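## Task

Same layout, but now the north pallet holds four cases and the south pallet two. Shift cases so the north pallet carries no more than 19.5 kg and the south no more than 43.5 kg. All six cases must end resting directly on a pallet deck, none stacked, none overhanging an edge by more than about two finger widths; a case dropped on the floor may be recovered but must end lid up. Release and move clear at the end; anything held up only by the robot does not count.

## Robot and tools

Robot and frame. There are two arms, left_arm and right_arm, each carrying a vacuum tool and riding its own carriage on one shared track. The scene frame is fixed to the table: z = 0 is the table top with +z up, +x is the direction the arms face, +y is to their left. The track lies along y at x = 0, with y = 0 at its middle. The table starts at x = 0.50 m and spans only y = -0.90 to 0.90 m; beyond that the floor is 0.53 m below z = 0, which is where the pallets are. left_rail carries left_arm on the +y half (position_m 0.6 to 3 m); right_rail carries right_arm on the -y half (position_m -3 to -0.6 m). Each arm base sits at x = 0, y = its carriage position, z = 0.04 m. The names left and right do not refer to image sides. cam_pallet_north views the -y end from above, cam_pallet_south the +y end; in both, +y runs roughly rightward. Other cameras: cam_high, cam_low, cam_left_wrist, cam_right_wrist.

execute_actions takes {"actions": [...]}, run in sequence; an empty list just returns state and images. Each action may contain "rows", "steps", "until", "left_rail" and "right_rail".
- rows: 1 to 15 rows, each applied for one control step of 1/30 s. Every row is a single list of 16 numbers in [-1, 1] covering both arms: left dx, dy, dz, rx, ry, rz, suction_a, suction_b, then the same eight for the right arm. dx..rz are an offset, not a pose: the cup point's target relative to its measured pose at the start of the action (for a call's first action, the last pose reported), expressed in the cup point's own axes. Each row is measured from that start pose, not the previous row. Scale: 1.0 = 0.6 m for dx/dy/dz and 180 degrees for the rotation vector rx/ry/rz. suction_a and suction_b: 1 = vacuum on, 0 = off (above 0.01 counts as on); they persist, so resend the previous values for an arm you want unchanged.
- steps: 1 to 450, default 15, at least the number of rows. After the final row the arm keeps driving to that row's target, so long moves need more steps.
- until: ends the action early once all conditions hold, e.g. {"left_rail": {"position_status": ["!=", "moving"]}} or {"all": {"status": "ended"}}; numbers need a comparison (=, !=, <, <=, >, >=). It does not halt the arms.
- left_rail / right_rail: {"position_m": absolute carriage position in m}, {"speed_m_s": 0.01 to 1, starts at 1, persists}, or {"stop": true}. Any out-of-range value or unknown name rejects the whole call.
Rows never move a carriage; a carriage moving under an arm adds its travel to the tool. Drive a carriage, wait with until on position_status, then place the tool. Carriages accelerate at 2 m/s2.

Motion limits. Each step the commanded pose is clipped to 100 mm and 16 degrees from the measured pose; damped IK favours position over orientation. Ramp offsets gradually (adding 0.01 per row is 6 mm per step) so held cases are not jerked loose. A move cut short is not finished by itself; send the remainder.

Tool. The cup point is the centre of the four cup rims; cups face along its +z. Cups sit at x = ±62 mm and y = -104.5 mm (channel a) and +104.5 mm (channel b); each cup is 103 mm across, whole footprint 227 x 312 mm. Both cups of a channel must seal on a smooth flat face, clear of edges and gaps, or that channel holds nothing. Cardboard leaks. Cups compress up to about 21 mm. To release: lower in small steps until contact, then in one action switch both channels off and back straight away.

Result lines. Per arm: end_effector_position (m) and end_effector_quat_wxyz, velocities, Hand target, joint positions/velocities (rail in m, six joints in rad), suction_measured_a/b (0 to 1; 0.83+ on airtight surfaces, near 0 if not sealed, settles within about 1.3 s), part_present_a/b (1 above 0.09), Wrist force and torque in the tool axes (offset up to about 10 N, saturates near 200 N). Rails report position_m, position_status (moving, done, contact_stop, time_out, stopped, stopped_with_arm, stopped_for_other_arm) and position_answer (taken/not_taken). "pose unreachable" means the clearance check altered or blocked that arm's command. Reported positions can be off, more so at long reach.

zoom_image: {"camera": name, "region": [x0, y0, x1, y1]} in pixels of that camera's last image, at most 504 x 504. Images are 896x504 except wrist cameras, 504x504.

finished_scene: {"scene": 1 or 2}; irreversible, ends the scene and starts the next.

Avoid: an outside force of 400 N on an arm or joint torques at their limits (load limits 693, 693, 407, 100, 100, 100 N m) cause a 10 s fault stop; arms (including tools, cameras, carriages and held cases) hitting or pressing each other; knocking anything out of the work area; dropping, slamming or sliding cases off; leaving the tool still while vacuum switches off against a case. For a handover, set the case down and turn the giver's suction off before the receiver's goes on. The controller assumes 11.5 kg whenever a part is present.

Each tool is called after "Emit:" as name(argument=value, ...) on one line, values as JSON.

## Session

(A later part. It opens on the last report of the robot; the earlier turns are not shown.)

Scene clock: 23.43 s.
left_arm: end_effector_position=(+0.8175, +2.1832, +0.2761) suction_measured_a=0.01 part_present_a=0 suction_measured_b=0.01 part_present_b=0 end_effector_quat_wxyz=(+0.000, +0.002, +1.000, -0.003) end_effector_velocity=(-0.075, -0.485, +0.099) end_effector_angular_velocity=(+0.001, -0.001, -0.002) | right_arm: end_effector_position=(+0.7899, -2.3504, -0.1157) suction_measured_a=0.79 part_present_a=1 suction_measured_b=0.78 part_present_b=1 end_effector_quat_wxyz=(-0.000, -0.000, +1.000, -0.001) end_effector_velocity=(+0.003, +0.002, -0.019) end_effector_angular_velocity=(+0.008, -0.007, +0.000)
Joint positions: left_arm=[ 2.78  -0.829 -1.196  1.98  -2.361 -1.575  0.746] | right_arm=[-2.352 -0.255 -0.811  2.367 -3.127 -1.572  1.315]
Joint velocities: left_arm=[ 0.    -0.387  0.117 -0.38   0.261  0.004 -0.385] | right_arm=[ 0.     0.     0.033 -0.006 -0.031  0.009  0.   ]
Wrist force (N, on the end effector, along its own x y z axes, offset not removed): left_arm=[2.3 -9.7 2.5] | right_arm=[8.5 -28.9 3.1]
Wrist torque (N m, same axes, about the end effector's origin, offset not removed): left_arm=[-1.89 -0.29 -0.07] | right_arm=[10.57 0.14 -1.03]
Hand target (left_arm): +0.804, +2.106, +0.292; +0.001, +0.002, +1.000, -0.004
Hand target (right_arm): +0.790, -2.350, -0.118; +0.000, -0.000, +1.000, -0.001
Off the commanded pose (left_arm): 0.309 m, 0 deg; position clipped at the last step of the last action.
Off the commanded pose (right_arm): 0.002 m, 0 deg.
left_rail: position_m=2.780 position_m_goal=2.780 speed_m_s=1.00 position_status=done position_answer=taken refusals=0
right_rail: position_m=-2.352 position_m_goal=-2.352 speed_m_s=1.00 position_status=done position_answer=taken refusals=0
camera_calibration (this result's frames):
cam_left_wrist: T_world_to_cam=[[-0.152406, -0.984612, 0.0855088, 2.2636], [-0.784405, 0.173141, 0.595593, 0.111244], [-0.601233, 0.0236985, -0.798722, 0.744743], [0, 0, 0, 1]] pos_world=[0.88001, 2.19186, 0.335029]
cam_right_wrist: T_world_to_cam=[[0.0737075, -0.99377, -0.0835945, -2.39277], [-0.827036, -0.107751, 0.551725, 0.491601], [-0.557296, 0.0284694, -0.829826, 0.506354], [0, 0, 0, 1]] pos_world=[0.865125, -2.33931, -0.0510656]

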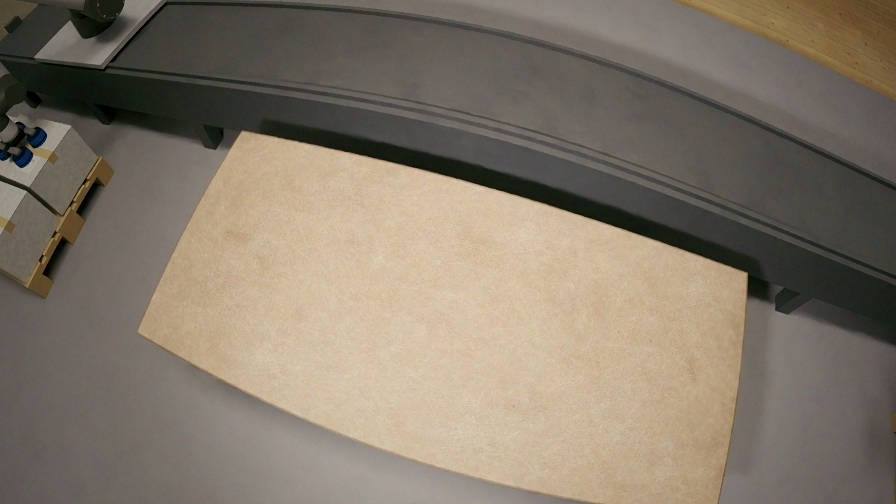

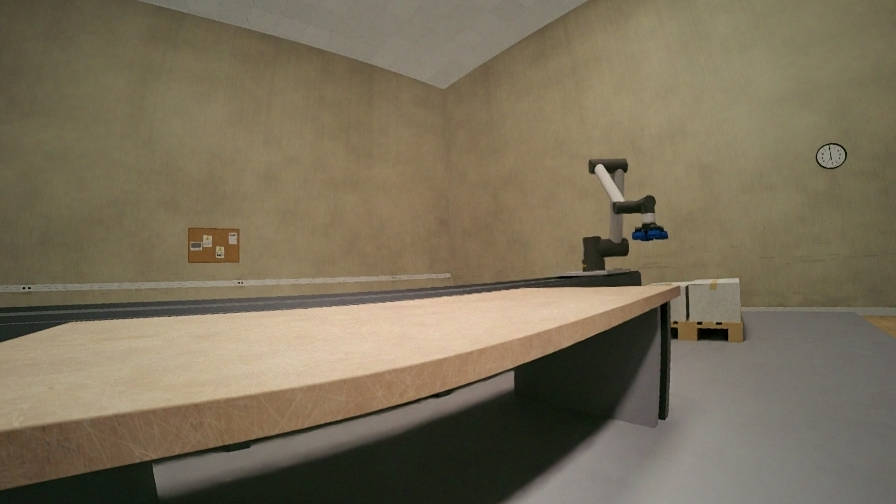

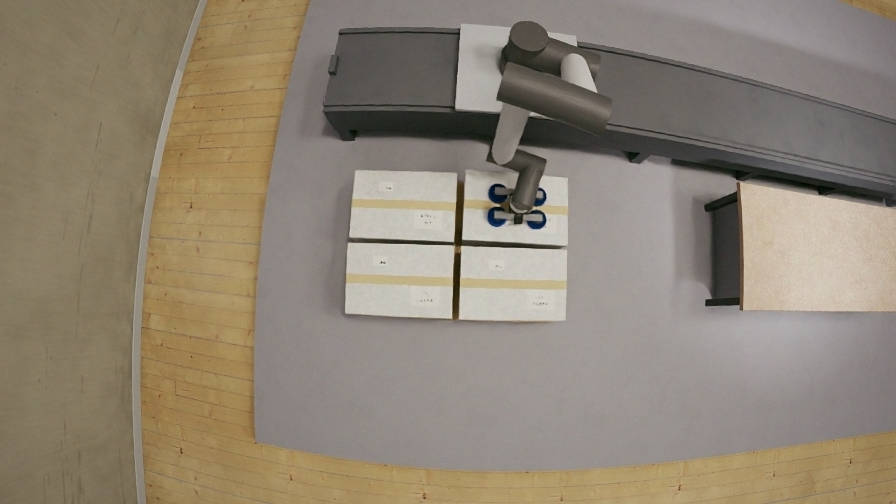

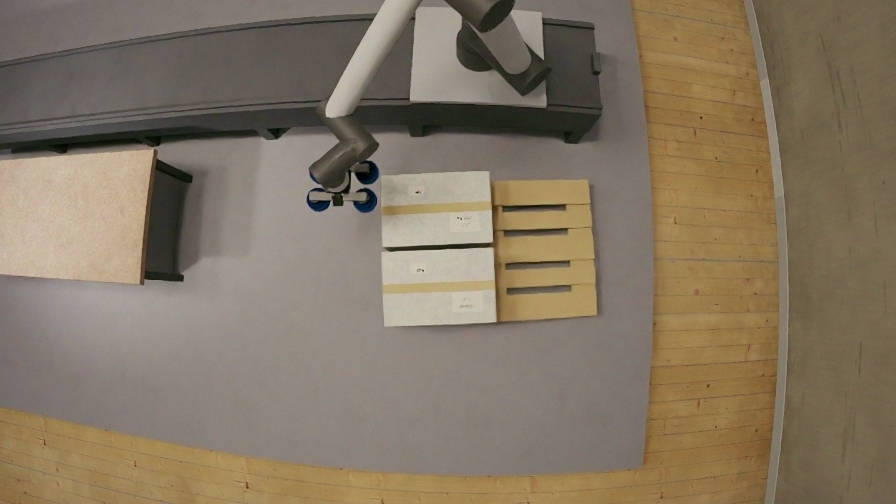

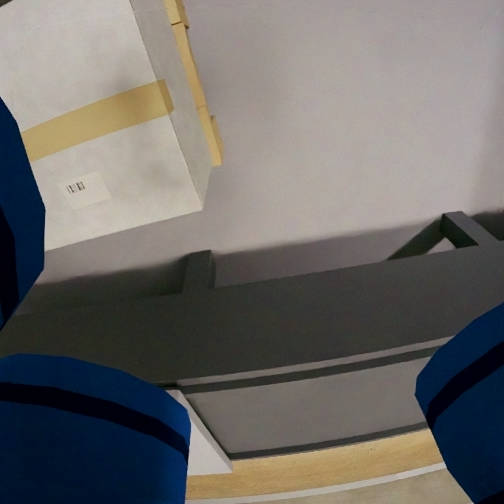

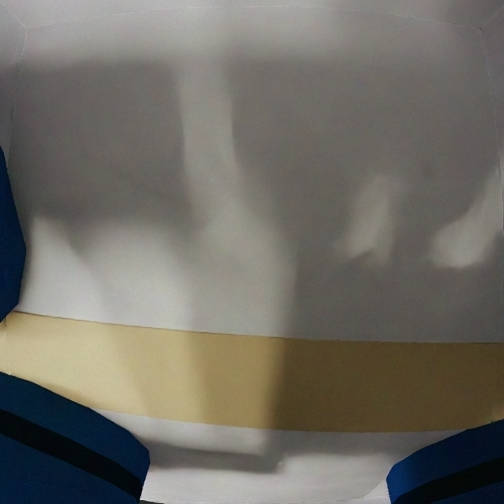

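Emit:
execute_actions(actions=[])

Scene clock: 24.63 s.
left_arm: end_effector_position=(+0.8043, +2.1065, +0.2925) suction_measured_a=0.01 part_present_a=0 suction_measured_b=0.01 part_present_b=0 end_effector_quat_wxyz=(+0.001, +0.002, +1.000, -0.004) end_effector_velocity=(-0.000, -0.000, +0.000) end_effector_angular_velocity=(-0.000, -0.000, -0.000) | right_arm: end_effector_position=(+0.7900, -2.3504, -0.1179) suction_measured_a=0.96 part_present_a=1 suction_measured_b=0.96 part_present_b=1 end_effector_quat_wxyz=(+0.000, -0.000, +1.000, -0.001) end_effector_velocity=(-0.000, +0.000, -0.000) end_effector_angular_velocity=(+0.000, +0.000, -0.000)
Joint positions: left_arm=[ 2.78  -0.889 -1.176  1.918 -2.32  -1.574  0.686] | right_arm=[-2.352 -0.255 -0.807  2.366 -3.13  -1.572  1.315]
Joint velocities: left_arm=[ 0. -0.  0. -0.  0.  0. -0.] | right_arm=[ 0. -0.  0. -0.  0.  0.  0.]
Wrist force (N, on the end effector, along its own x y z axes, offset not removed): left_arm=[-3.4 -4.4 4.0] | right_arm=[3.7 2.3 -3.8]
Wrist torque (N m, same axes, about the end effector's origin, offset not removed): left_arm=[-1.36 0.57 -0.10] | right_arm=[6.02 -0.63 -0.17]
Hand target (left_arm): +0.804, +2.106, +0.292; +0.001, +0.002, +1.000, -0.004
Hand target (right_arm): +0.790, -2.350, -0.118; +0.000, -0.000, +1.000, -0.001
Off the commanded pose (left_arm): 0.230 m, 0 deg; position clipped at the last step of the last action.
Off the commanded pose (right_arm): 0.000 m, 0 deg.
left_rail: position_m=2.780 position_m_goal=2.780 speed_m_s=1.00 position_status=done position_answer=taken refusals=0
right_rail: position_m=-2.352 position_m_goal=-2.352 speed_m_s=1.00 position_status=done position_answer=taken refusals=0
camera_calibration (this result's frames):
cam_left_wrist: T_world_to_cam=[[-0.152068, -0.984629, 0.085917, 2.18434], [-0.784861, 0.173134, 0.594993, 0.105022], [-0.600723, 0.0230467, -0.799125, 0.752787], [0, 0, 0, 1]] pos_world=[0.866813, 2.11523, 0.351412]
cam_right_wrist: T_world_to_cam=[[0.073719, -0.993742, -0.0839199, -2.39287], [-0.827119, -0.107937, 0.551565, 0.492526], [-0.557171, 0.0287509, -0.8299, 0.50515], [0, 0, 0, 1]] pos_world=[0.865233, -2.33925, -0.0532454]

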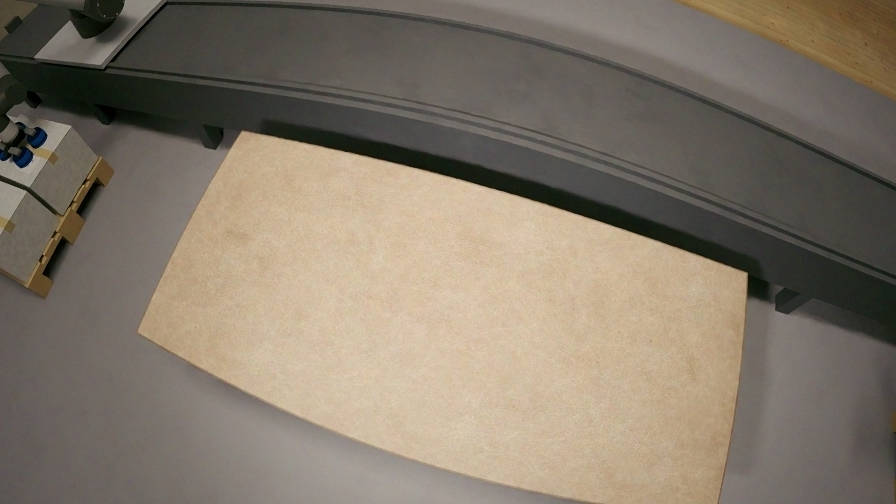

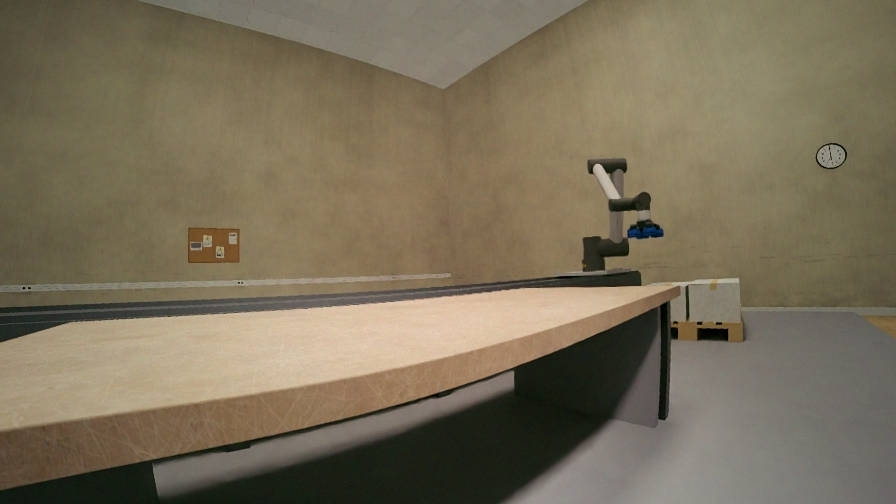

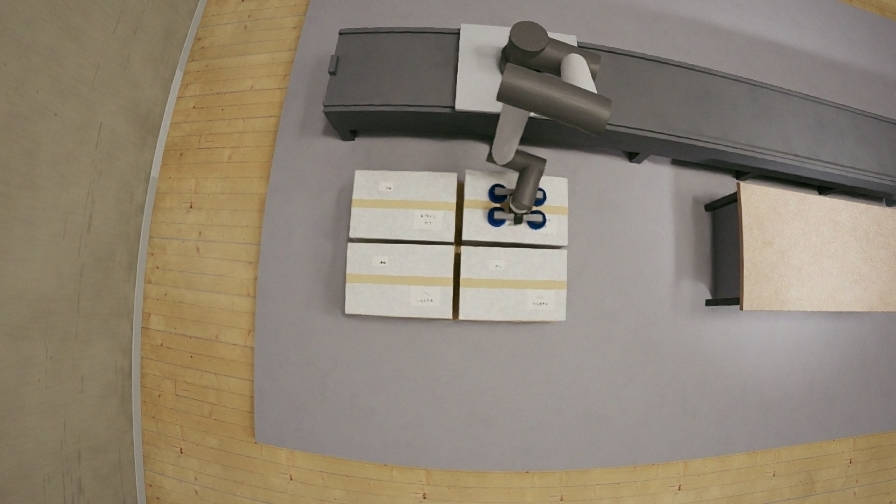

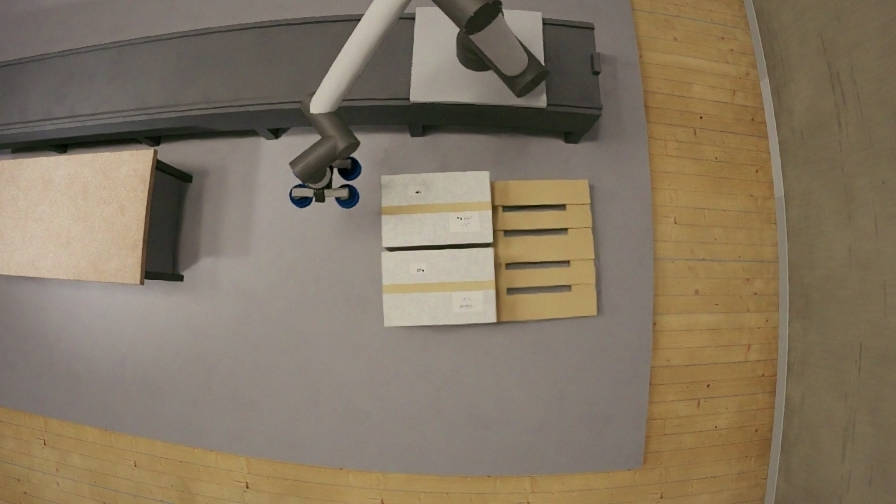

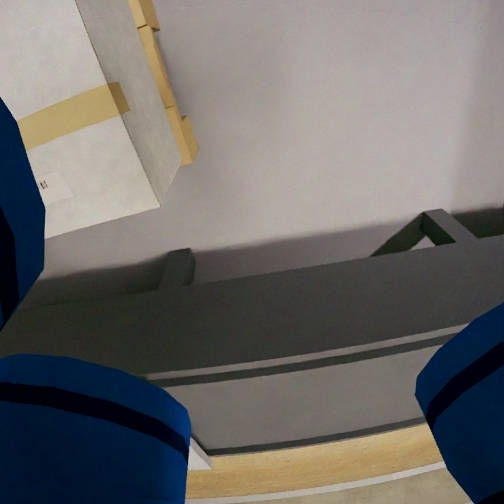

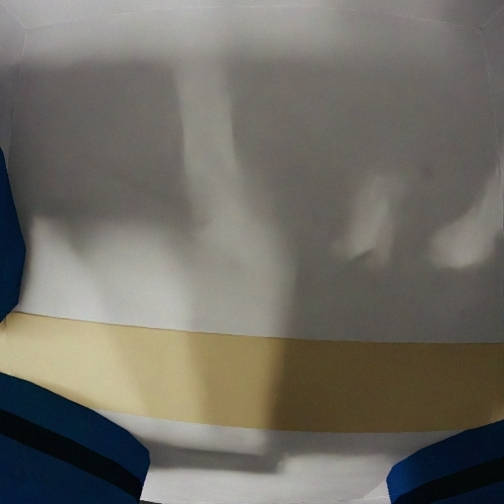

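Emit:
execute_actions(actions=[{"rows":[[0,-0.02,0,0,0,0,0,0,0,0,-0.006,0,0,0,1,1],[0,-0.05,-0.01,-0.001,0,0,0,0,0,0,-0.015,0,0,0,1,1],[0.01,-0.1,-0.02,-0.002,0,-0.001,0,0,0,0,-0.028,0,0,0,1,1],[0.024,-0.3775,-0.0625,-0.0025,0.0006,-0.0013,0,0,0,0,-0.045,0,0,0,1,1],[0.024,-0.3775,-0.0625,-0.0025,0.0006,-0.0013,0,0,0,0.005,-0.065,0,0,0,1,1],[0.024,-0.3775,-0.0625,-0.0025,0.0006,-0.0013,0,0,0,0.015,-0.09,0,0,0,1,1],[0.024,-0.3775,-0.0625,-0.0025,0.0006,-0.0013,0,0,0,0.03,-0.12,0,0,0,1,1],[0.024,-0.3775,-0.0625,-0.0025,0.0006,-0.0013,0,0,0,0.05,-0.15,0,0,0,1,1],[0.024,-0.3775,-0.0625,-0.0025,0.0006,-0.0013,0,0,0,0.08,-0.19,0,0,0,1,1],[0.024,-0.3775,-0.0625,-0.0025,0.0006,-0.0013,0,0,0,0.5,-0.697,0,0,0,1,1]],"steps":20},{"right_rail":{"position_m":-0.6},"steps":15}])

Scene clock: 28.63 s.
left_arm: end_effector_position=(+0.7886, +1.8806, +0.3316) suction_measured_a=0.01 part_present_a=0 suction_measured_b=0.01 part_present_b=0 end_effector_quat_wxyz=(-0.000, +0.000, +1.000, +0.000) end_effector_velocity=(+0.000, -0.001, +0.000) end_effector_angular_velocity=(+0.000, +0.000, +0.000) | right_arm: end_effector_position=(+0.7896, -1.8789, +0.2531) suction_measured_a=0.96 part_present_a=1 suction_measured_b=0.96 part_present_b=1 end_effector_quat_wxyz=(+0.009, -0.002, +1.000, +0.001) end_effector_velocity=(-0.001, +1.196, +0.385) end_effector_angular_velocity=(+0.008, +0.006, +0.003)
Joint positions: left_arm=[ 2.78  -1.02  -1.065  1.663 -2.168 -1.571  0.551] | right_arm=[-2.144  0.08  -1.339  2.251 -2.501 -1.569  1.646]
Joint velocities: left_arm=[ 0.    -0.     0.001 -0.002  0.001  0.    -0.   ] | right_arm=[ 0.91   0.351 -0.37  -0.331  0.706  0.003  0.349]
Wrist force (N, on the end effector, along its own x y z axes, offset not removed): left_arm=[0.6 -3.7 0.2] | right_arm=[6.8 -25.2 -8.3]
Wrist torque (N m, same axes, about the end effector's origin, offset not removed): left_arm=[-1.09 -0.08 -0.03] | right_arm=[7.55 -0.67 -0.33]
Hand target (left_arm): +0.789, +1.880, +0.332; -0.000, +0.000, +1.000, +0.000
Hand target (right_arm): +0.788, -1.785, +0.300; +0.005, -0.001, +1.000, +0.001
Off the commanded pose (left_arm): 0.000 m, 0 deg.
Off the commanded pose (right_arm): 0.060 m, 1 deg.
left_rail: position_m=2.780 position_m_goal=2.780 speed_m_s=1.00 position_status=done position_answer=taken refusals=0
right_rail: position_m=-2.144 position_m_goal=-0.600 speed_m_s=1.00 position_status=moving position_answer=taken refusals=0
camera_calibration (this result's frames):
cam_left_wrist: T_world_to_cam=[[-0.14786, -0.985907, 0.078258, 1.95778], [-0.784463, 0.1651, 0.597796, 0.122373], [-0.602292, 0.0269996, -0.797819, 0.773243], [0, 0, 0, 1]] pos_world=[0.851192, 1.88911, 0.390542]
cam_right_wrist: T_world_to_cam=[[0.0786497, -0.993127, -0.0866827, -1.89521], [-0.836078, -0.113069, 0.536832, 0.339613], [-0.542943, 0.0302519, -0.839225, 0.793157], [0, 0, 0, 1]] pos_world=[0.86364, -1.86778, 0.31904]

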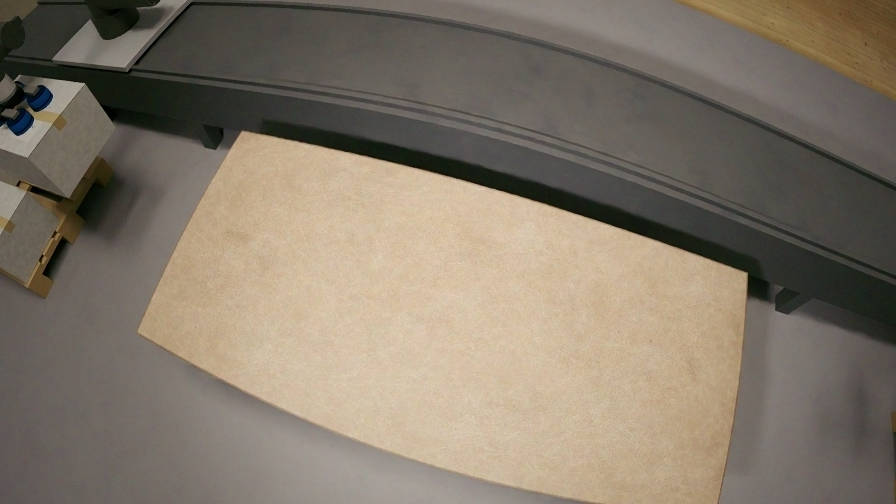

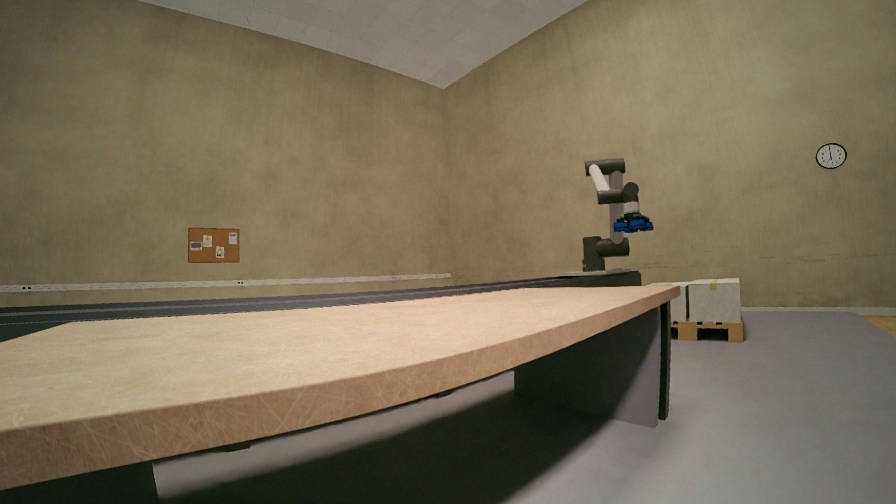

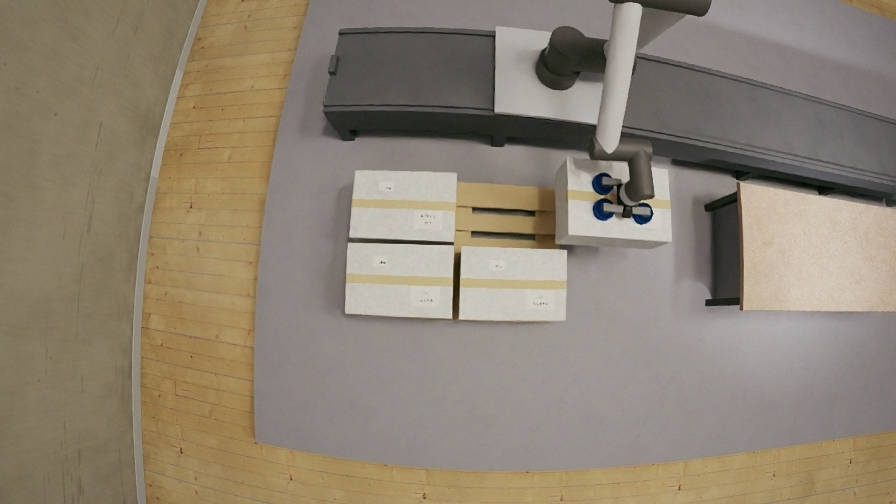

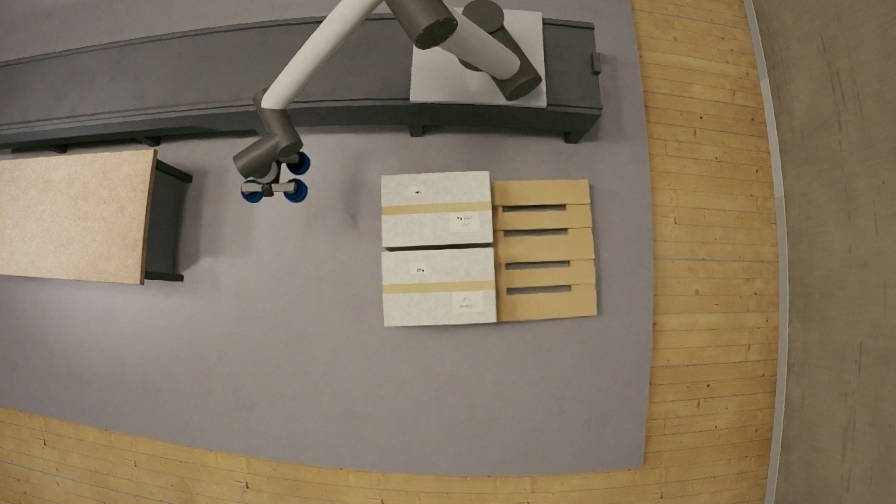

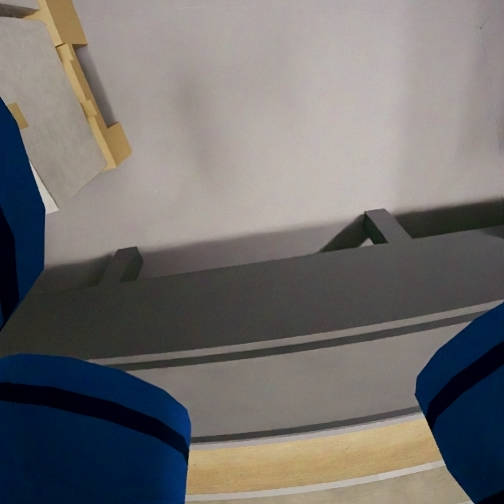

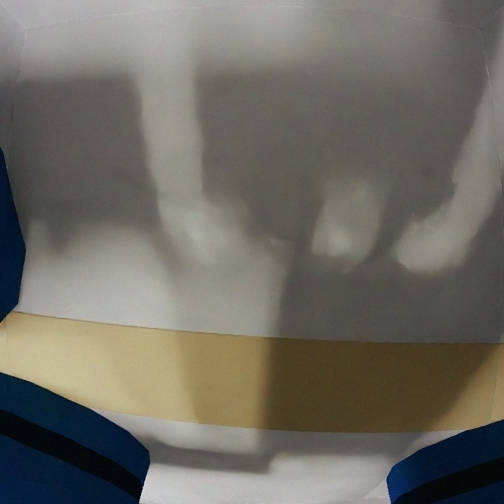

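Emit:
execute_actions(actions=[])

Scene clock: 30.17 s.
left_arm: end_effector_position=(+0.7886, +1.8805, +0.3317) suction_measured_a=0.01 part_present_a=0 suction_measured_b=0.01 part_present_b=0 end_effector_quat_wxyz=(-0.000, +0.000, +1.000, +0.000) end_effector_velocity=(-0.000, -0.000, -0.000) end_effector_angular_velocity=(+0.000, +0.000, -0.000) | right_arm: end_effector_position=(+0.7877, -0.3685, +0.3003) suction_measured_a=0.96 part_present_a=1 suction_measured_b=0.96 part_present_b=1 end_effector_quat_wxyz=(+0.005, -0.002, +1.000, +0.001) end_effector_velocity=(-0.000, +0.528, -0.000) end_effector_angular_velocity=(+0.000, +0.000, -0.000)
Joint positions: left_arm=[ 2.78  -1.02  -1.065  1.662 -2.168 -1.571  0.551] | right_arm=[-0.669  0.123 -1.381  2.207 -2.406 -1.57   1.691]
Joint velocities: left_arm=[ 0. -0.  0.  0. -0.  0.  0.] | right_arm=[ 0.528  0.     0.    -0.     0.     0.     0.   ]
Wrist force (N, on the end effector, along its own x y z axes, offset not removed): left_arm=[-2.4 -1.7 4.5] | right_arm=[3.4 27.3 -1.1]
Wrist torque (N m, same axes, about the end effector's origin, offset not removed): left_arm=[-0.87 0.41 -0.06] | right_arm=[3.33 -0.48 -0.15]
Hand target (left_arm): +0.789, +1.880, +0.332; -0.000, +0.000, +1.000, +0.000
Hand target (right_arm): +0.788, -0.341, +0.300; +0.005, -0.001, +1.000, +0.001
Off the commanded pose (left_arm): 0.000 m, 0 deg.
Off the commanded pose (right_arm): 0.003 m, 1 deg.
left_rail: position_m=2.780 position_m_goal=2.780 speed_m_s=1.00 position_status=done position_answer=taken refusals=0
right_rail: position_m=-0.669 position_m_goal=-0.600 speed_m_s=1.00 position_status=moving position_answer=taken refusals=0
camera_calibration (this result's frames):
cam_left_wrist: T_world_to_cam=[[-0.147887, -0.985903, 0.0782585, 1.95763], [-0.784458, 0.165122, 0.597796, 0.122348], [-0.602291, 0.0270158, -0.797819, 0.773239], [0, 0, 0, 1]] pos_world=[0.851201, 1.88894, 0.390564]
cam_right_wrist: T_world_to_cam=[[0.0769692, -0.993278, -0.0864603, -0.389811], [-0.831832, -0.111781, 0.543654, 0.478583], [-0.549664, 0.0300758, -0.834844, 0.789932], [0, 0, 0, 1]] pos_world=[0.862301, -0.357451, 0.365584]

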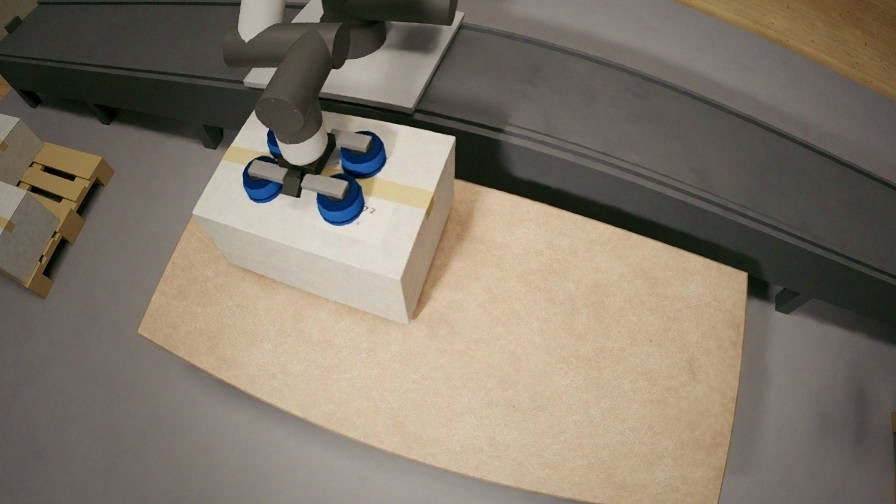

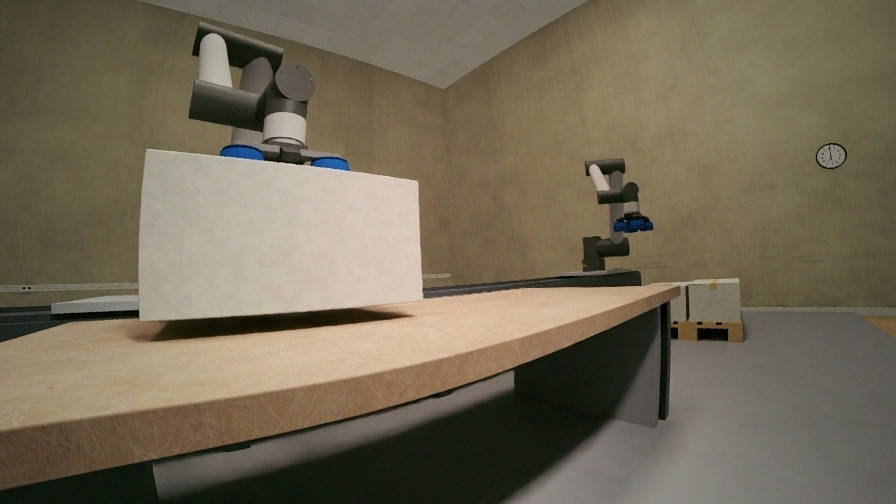

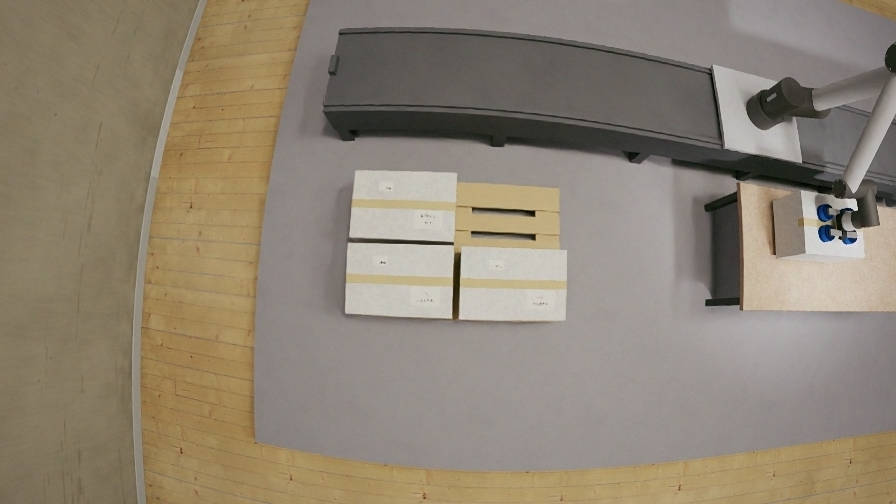

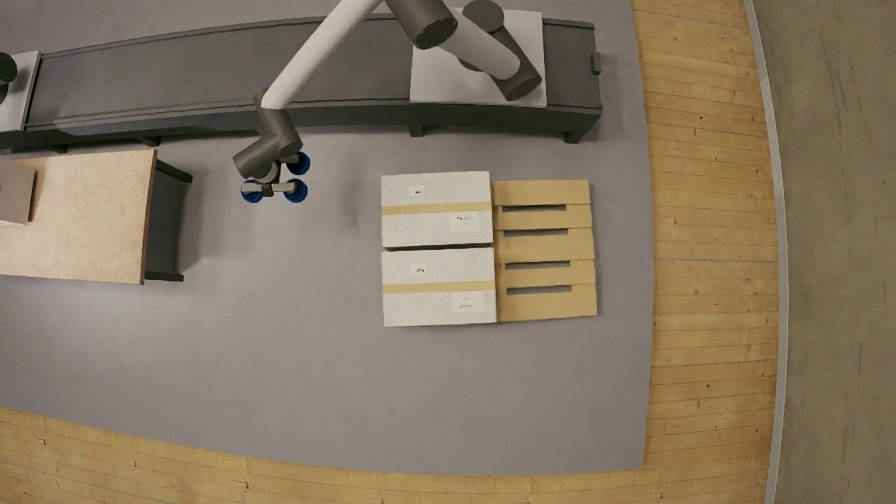

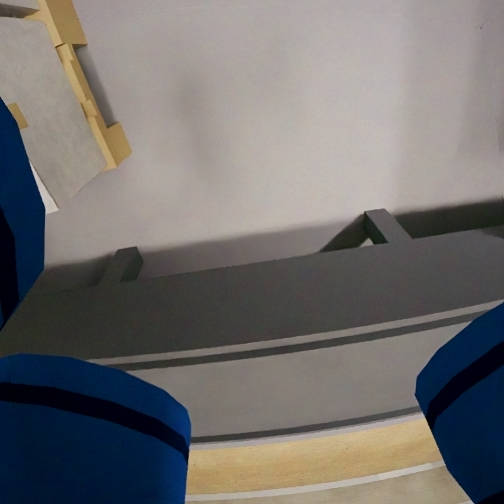

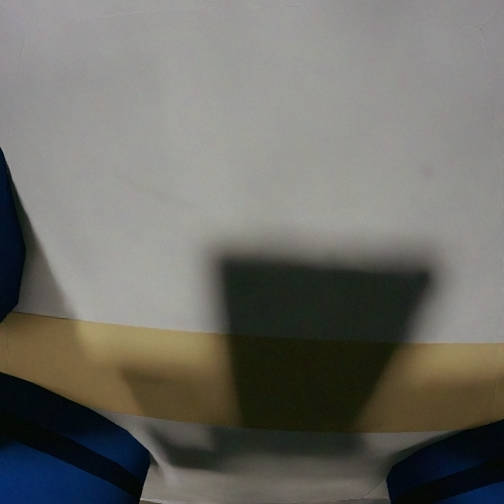

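Emit:
execute_actions(actions=[{"steps":1},{"rows":[[0,0,0,0,0,0,0,0,0,0,0.01,0.0003,0.001,0.0005,1,1],[0,0,0,0,0,0,0,0,0,0,0.022,0.0006,0.002,0.001,1,1],[0,0,0,0,0,0,0,0,0,0,0.035,0.0006,0.0032,0.001,1,1],[0,0,0,0,0,0,0,0,0,0,0.045,0.0006,0.0032,0.001,1,1],[0,0,0,0,0,0,0,0,0,0,0.051,0.0006,0.0032,0.001,1,1]],"steps":7}])

Emit:
execute_actions(actions=[])

Scene clock: 31.43 s.
left_arm: end_effector_position=(+0.7886, +1.8805, +0.3317) suction_measured_a=0.01 part_present_a=0 suction_measured_b=0.01 part_present_b=0 end_effector_quat_wxyz=(-0.000, +0.000, +1.000, +0.000) end_effector_velocity=(+0.000, -0.000, +0.000) end_effector_angular_velocity=(-0.000, -0.000, -0.000) | right_arm: end_effector_position=(+0.7876, -0.2997, +0.2825) suction_measured_a=0.96 part_present_a=1 suction_measured_b=0.96 part_present_b=1 end_effector_quat_wxyz=(+0.001, -0.000, +1.000, +0.000) end_effector_velocity=(-0.005, -0.001, -0.114) end_effector_angular_velocity=(-0.005, +0.033, -0.005)
Joint positions: left_arm=[ 2.78  -1.02  -1.065  1.662 -2.168 -1.571  0.551] | right_arm=[-0.6    0.123 -1.361  2.214 -2.425 -1.57   1.694]
Joint velocities: left_arm=[ 0.  0.  0. -0.  0. -0.  0.] | right_arm=[ 0.    -0.     0.123  0.057 -0.147 -0.001  0.005]
Wrist force (N, on the end effector, along its own x y z axes, offset not removed): left_arm=[0.6 2.4 6.2] | right_arm=[3.3 -0.2 9.1]
Wrist torque (N m, same axes, about the end effector's origin, offset not removed): left_arm=[-0.48 -0.14 -0.15] | right_arm=[6.14 -0.29 -0.12]
Hand target (left_arm): +0.789, +1.880, +0.332; -0.000, +0.000, +1.000, +0.000
Hand target (right_arm): +0.788, -0.300, +0.270; -0.001, +0.000, +1.000, +0.000
Off the commanded pose (left_arm): 0.000 m, 0 deg.
Off the commanded pose (right_arm): 0.013 m, 0 deg.
left_rail: position_m=2.780 position_m_goal=2.780 speed_m_s=1.00 position_status=done position_answer=taken refusals=0
right_rail: position_m=-0.600 position_m_goal=-0.600 speed_m_s=1.00 position_status=done position_answer=taken refusals=0
camera_calibration (this result's frames):
cam_left_wrist: T_world_to_cam=[[-0.147887, -0.985903, 0.0782586, 1.95763], [-0.784458, 0.165122, 0.597796, 0.122348], [-0.602291, 0.0270157, -0.797819, 0.773239], [0, 0, 0, 1]] pos_world=[0.8512, 1.88894, 0.390564]
cam_right_wrist: T_world_to_cam=[[0.0737015, -0.993612, -0.0854572, -0.320782], [-0.827862, -0.108736, 0.550293, 0.491782], [-0.55607, 0.0301893, -0.830587, 0.776839], [0, 0, 0, 1]] pos_world=[0.862746, -0.288711, 0.347195]

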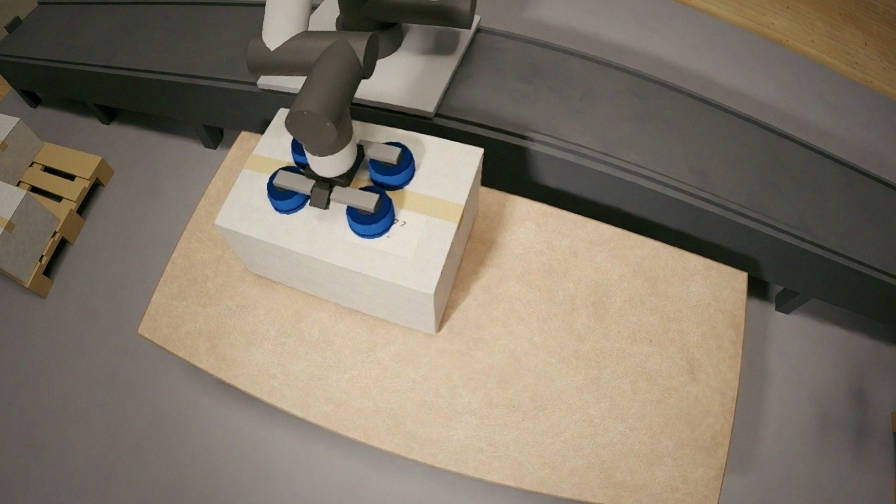

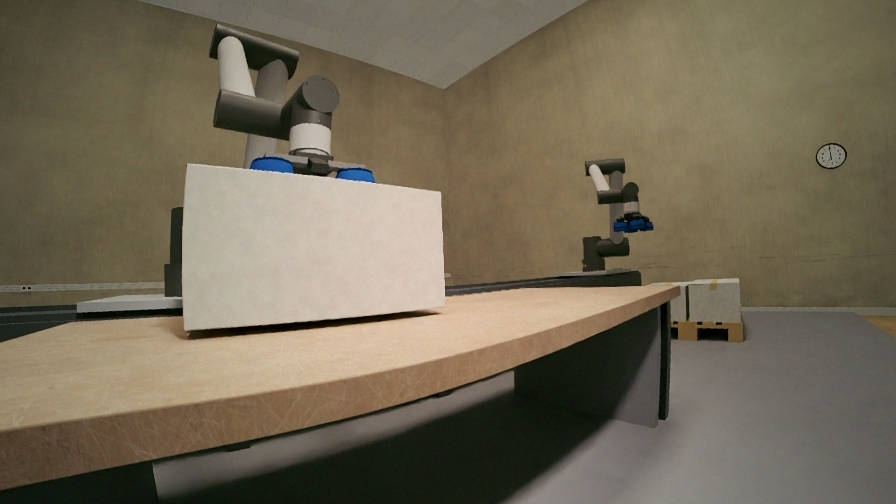

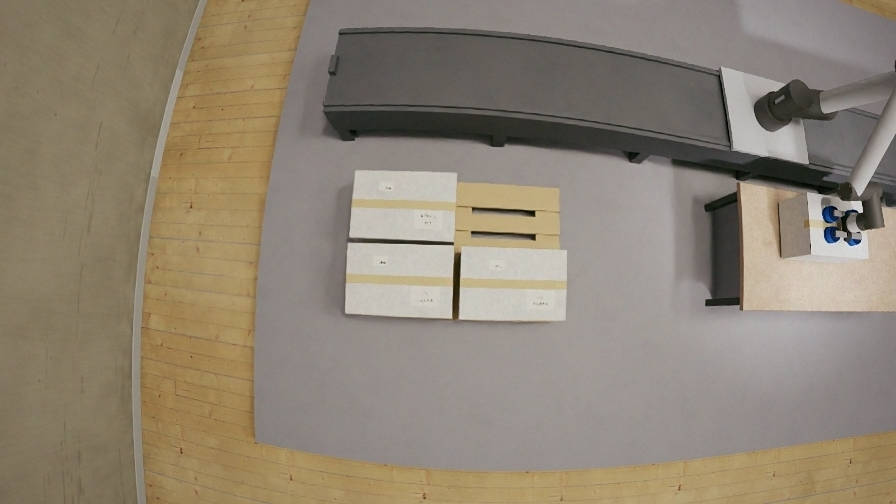

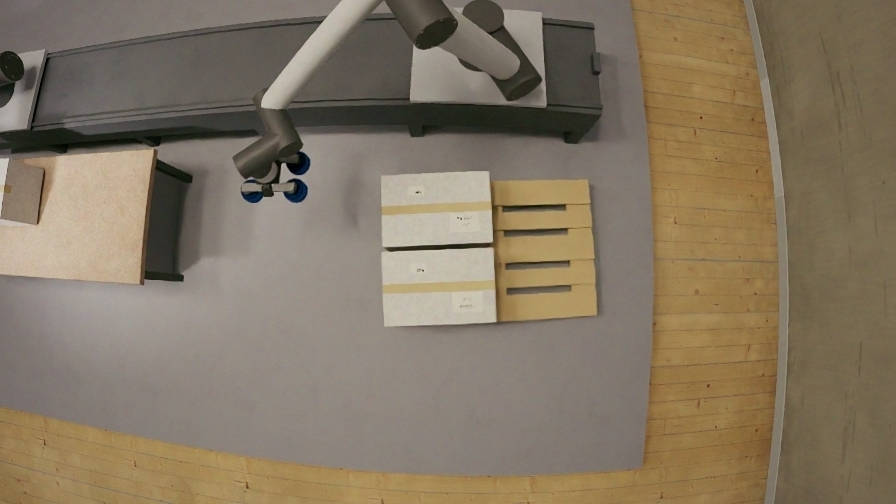

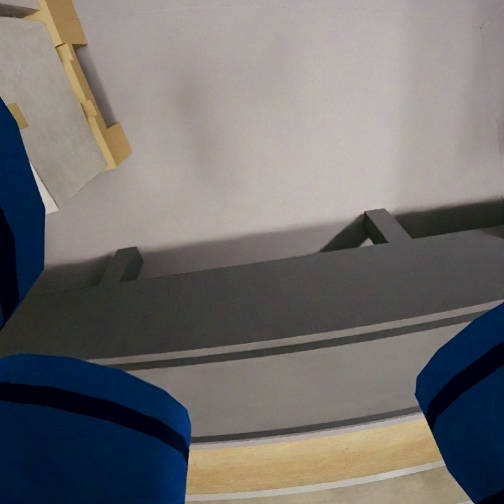

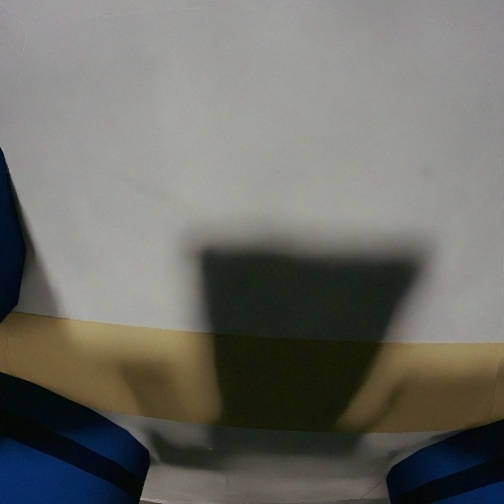

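Scene clock: 31.43 s.
left_arm: end_effector_position=(+0.7886, +1.8805, +0.3317) suction_measured_a=0.01 part_present_a=0 suction_measured_b=0.01 part_present_b=0 end_effector_quat_wxyz=(-0.000, +0.000, +1.000, +0.000) end_effector_velocity=(+0.000, -0.000, +0.000) end_effector_angular_velocity=(-0.000, -0.000, -0.000) | right_arm: end_effector_position=(+0.7876, -0.2997, +0.2825) suction_measured_a=0.96 part_present_a=1 suction_measured_b=0.96 part_present_b=1 end_effector_quat_wxyz=(+0.001, -0.000, +1.000, +0.000) end_effector_velocity=(-0.005, -0.001, -0.114) end_effector_angular_velocity=(-0.005, +0.033, -0.005)
Joint positions: left_arm=[ 2.78  -1.02  -1.065  1.662 -2.168 -1.571  0.551] | right_arm=[-0.6    0.123 -1.361  2.214 -2.425 -1.57   1.694]
Joint velocities: left_arm=[ 0.  0.  0. -0.  0. -0.  0.] | right_arm=[ 0.    -0.     0.123  0.057 -0.147 -0.001  0.005]
Wrist force (N, on the end effector, along its own x y z axes, offset not removed): left_arm=[0.6 2.4 6.2] | right_arm=[3.3 -0.2 9.1]
Wrist torque (N m, same axes, about the end effector's origin, offset not removed): left_arm=[-0.48 -0.14 -0.15] | right_arm=[6.14 -0.29 -0.12]
Hand target (left_arm): +0.789, +1.880, +0.332; -0.000, +0.000, +1.000, +0.000
Hand target (right_arm): +0.788, -0.300, +0.270; -0.001, +0.000, +1.000, +0.000
Off the commanded pose (left_arm): 0.000 m, 0 deg.
Off the commanded pose (right_arm): 0.013 m, 0 deg.
left_rail: position_m=2.780 position_m_goal=2.780 speed_m_s=1.00 position_status=done position_answer=taken refusals=0
right_rail: position_m=-0.600 position_m_goal=-0.600 speed_m_s=1.00 position_status=done position_answer=taken refusals=0
camera_calibration (this result's frames):
cam_left_wrist: T_world_to_cam=[[-0.147887, -0.985903, 0.0782586, 1.95763], [-0.784458, 0.165122, 0.597796, 0.122348], [-0.602291, 0.0270157, -0.797819, 0.773239], [0, 0, 0, 1]] pos_world=[0.8512, 1.88894, 0.390564]
cam_right_wrist: T_world_to_cam=[[0.0737015, -0.993612, -0.0854572, -0.320782], [-0.827862, -0.108736, 0.550293, 0.491782], [-0.55607, 0.0301893, -0.830587, 0.776839], [0, 0, 0, 1]] pos_world=[0.862746, -0.288711, 0.347195]

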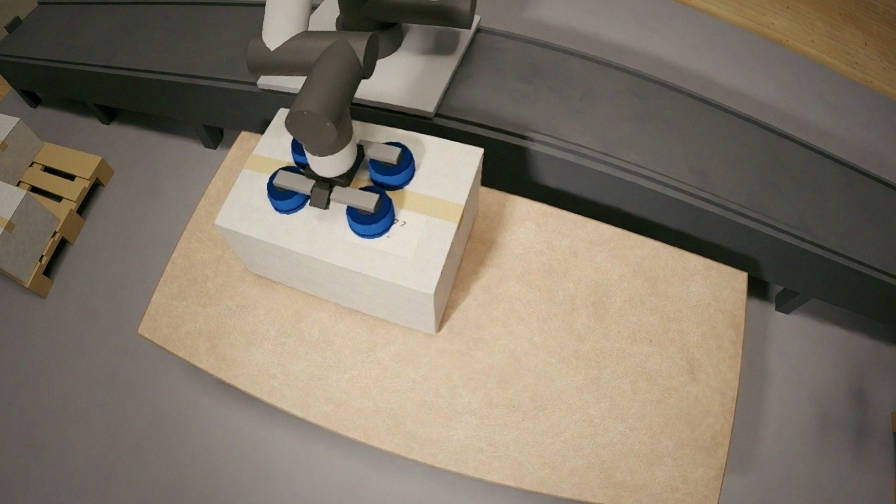

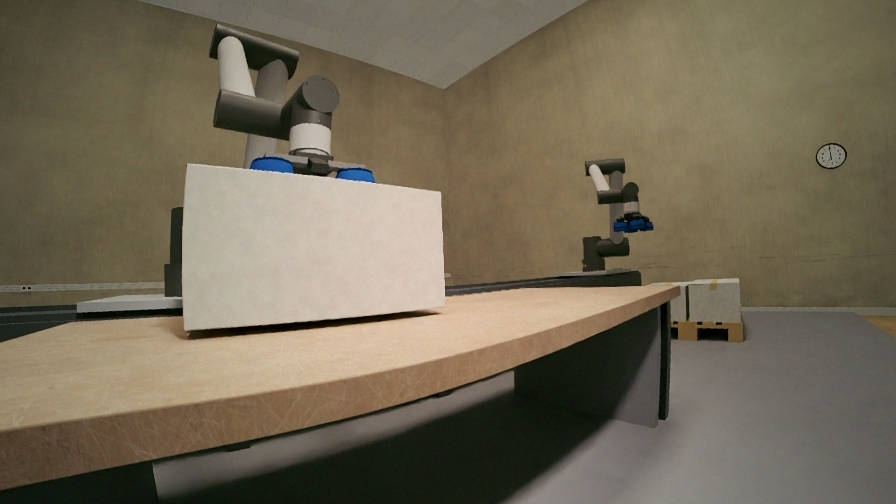

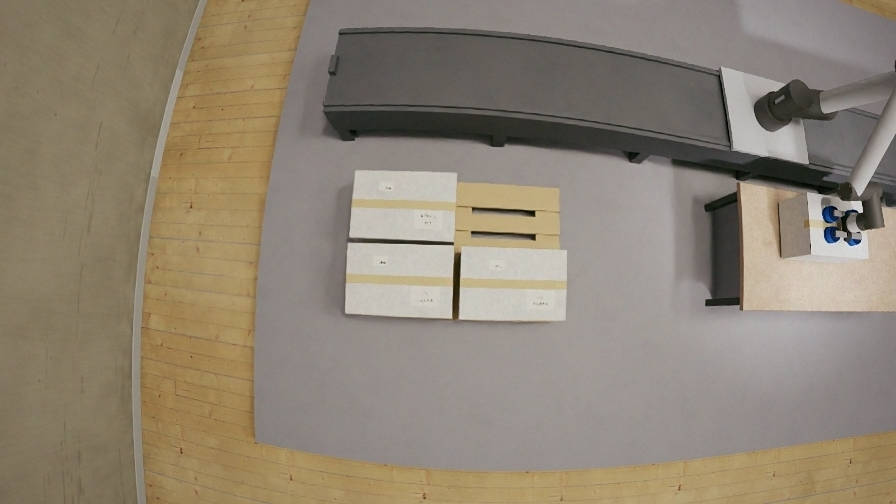

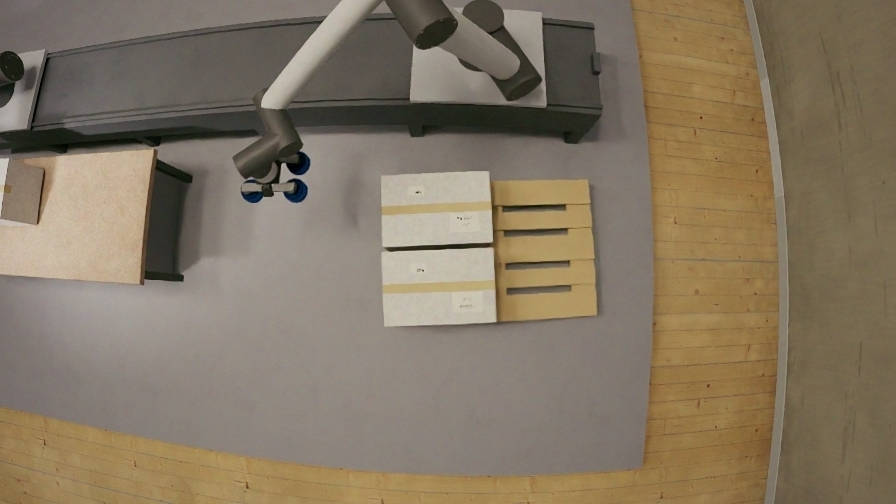

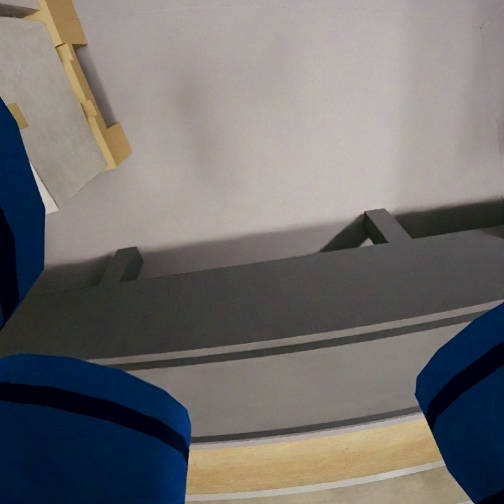

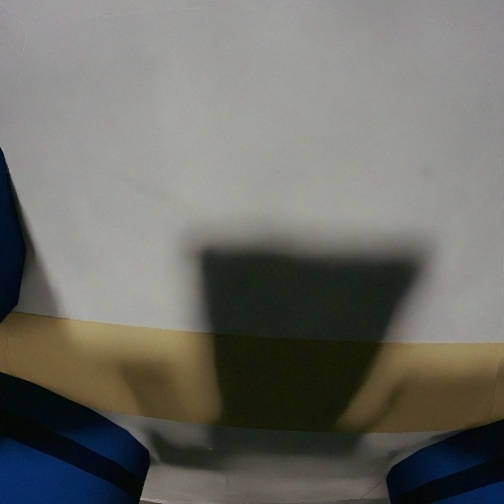

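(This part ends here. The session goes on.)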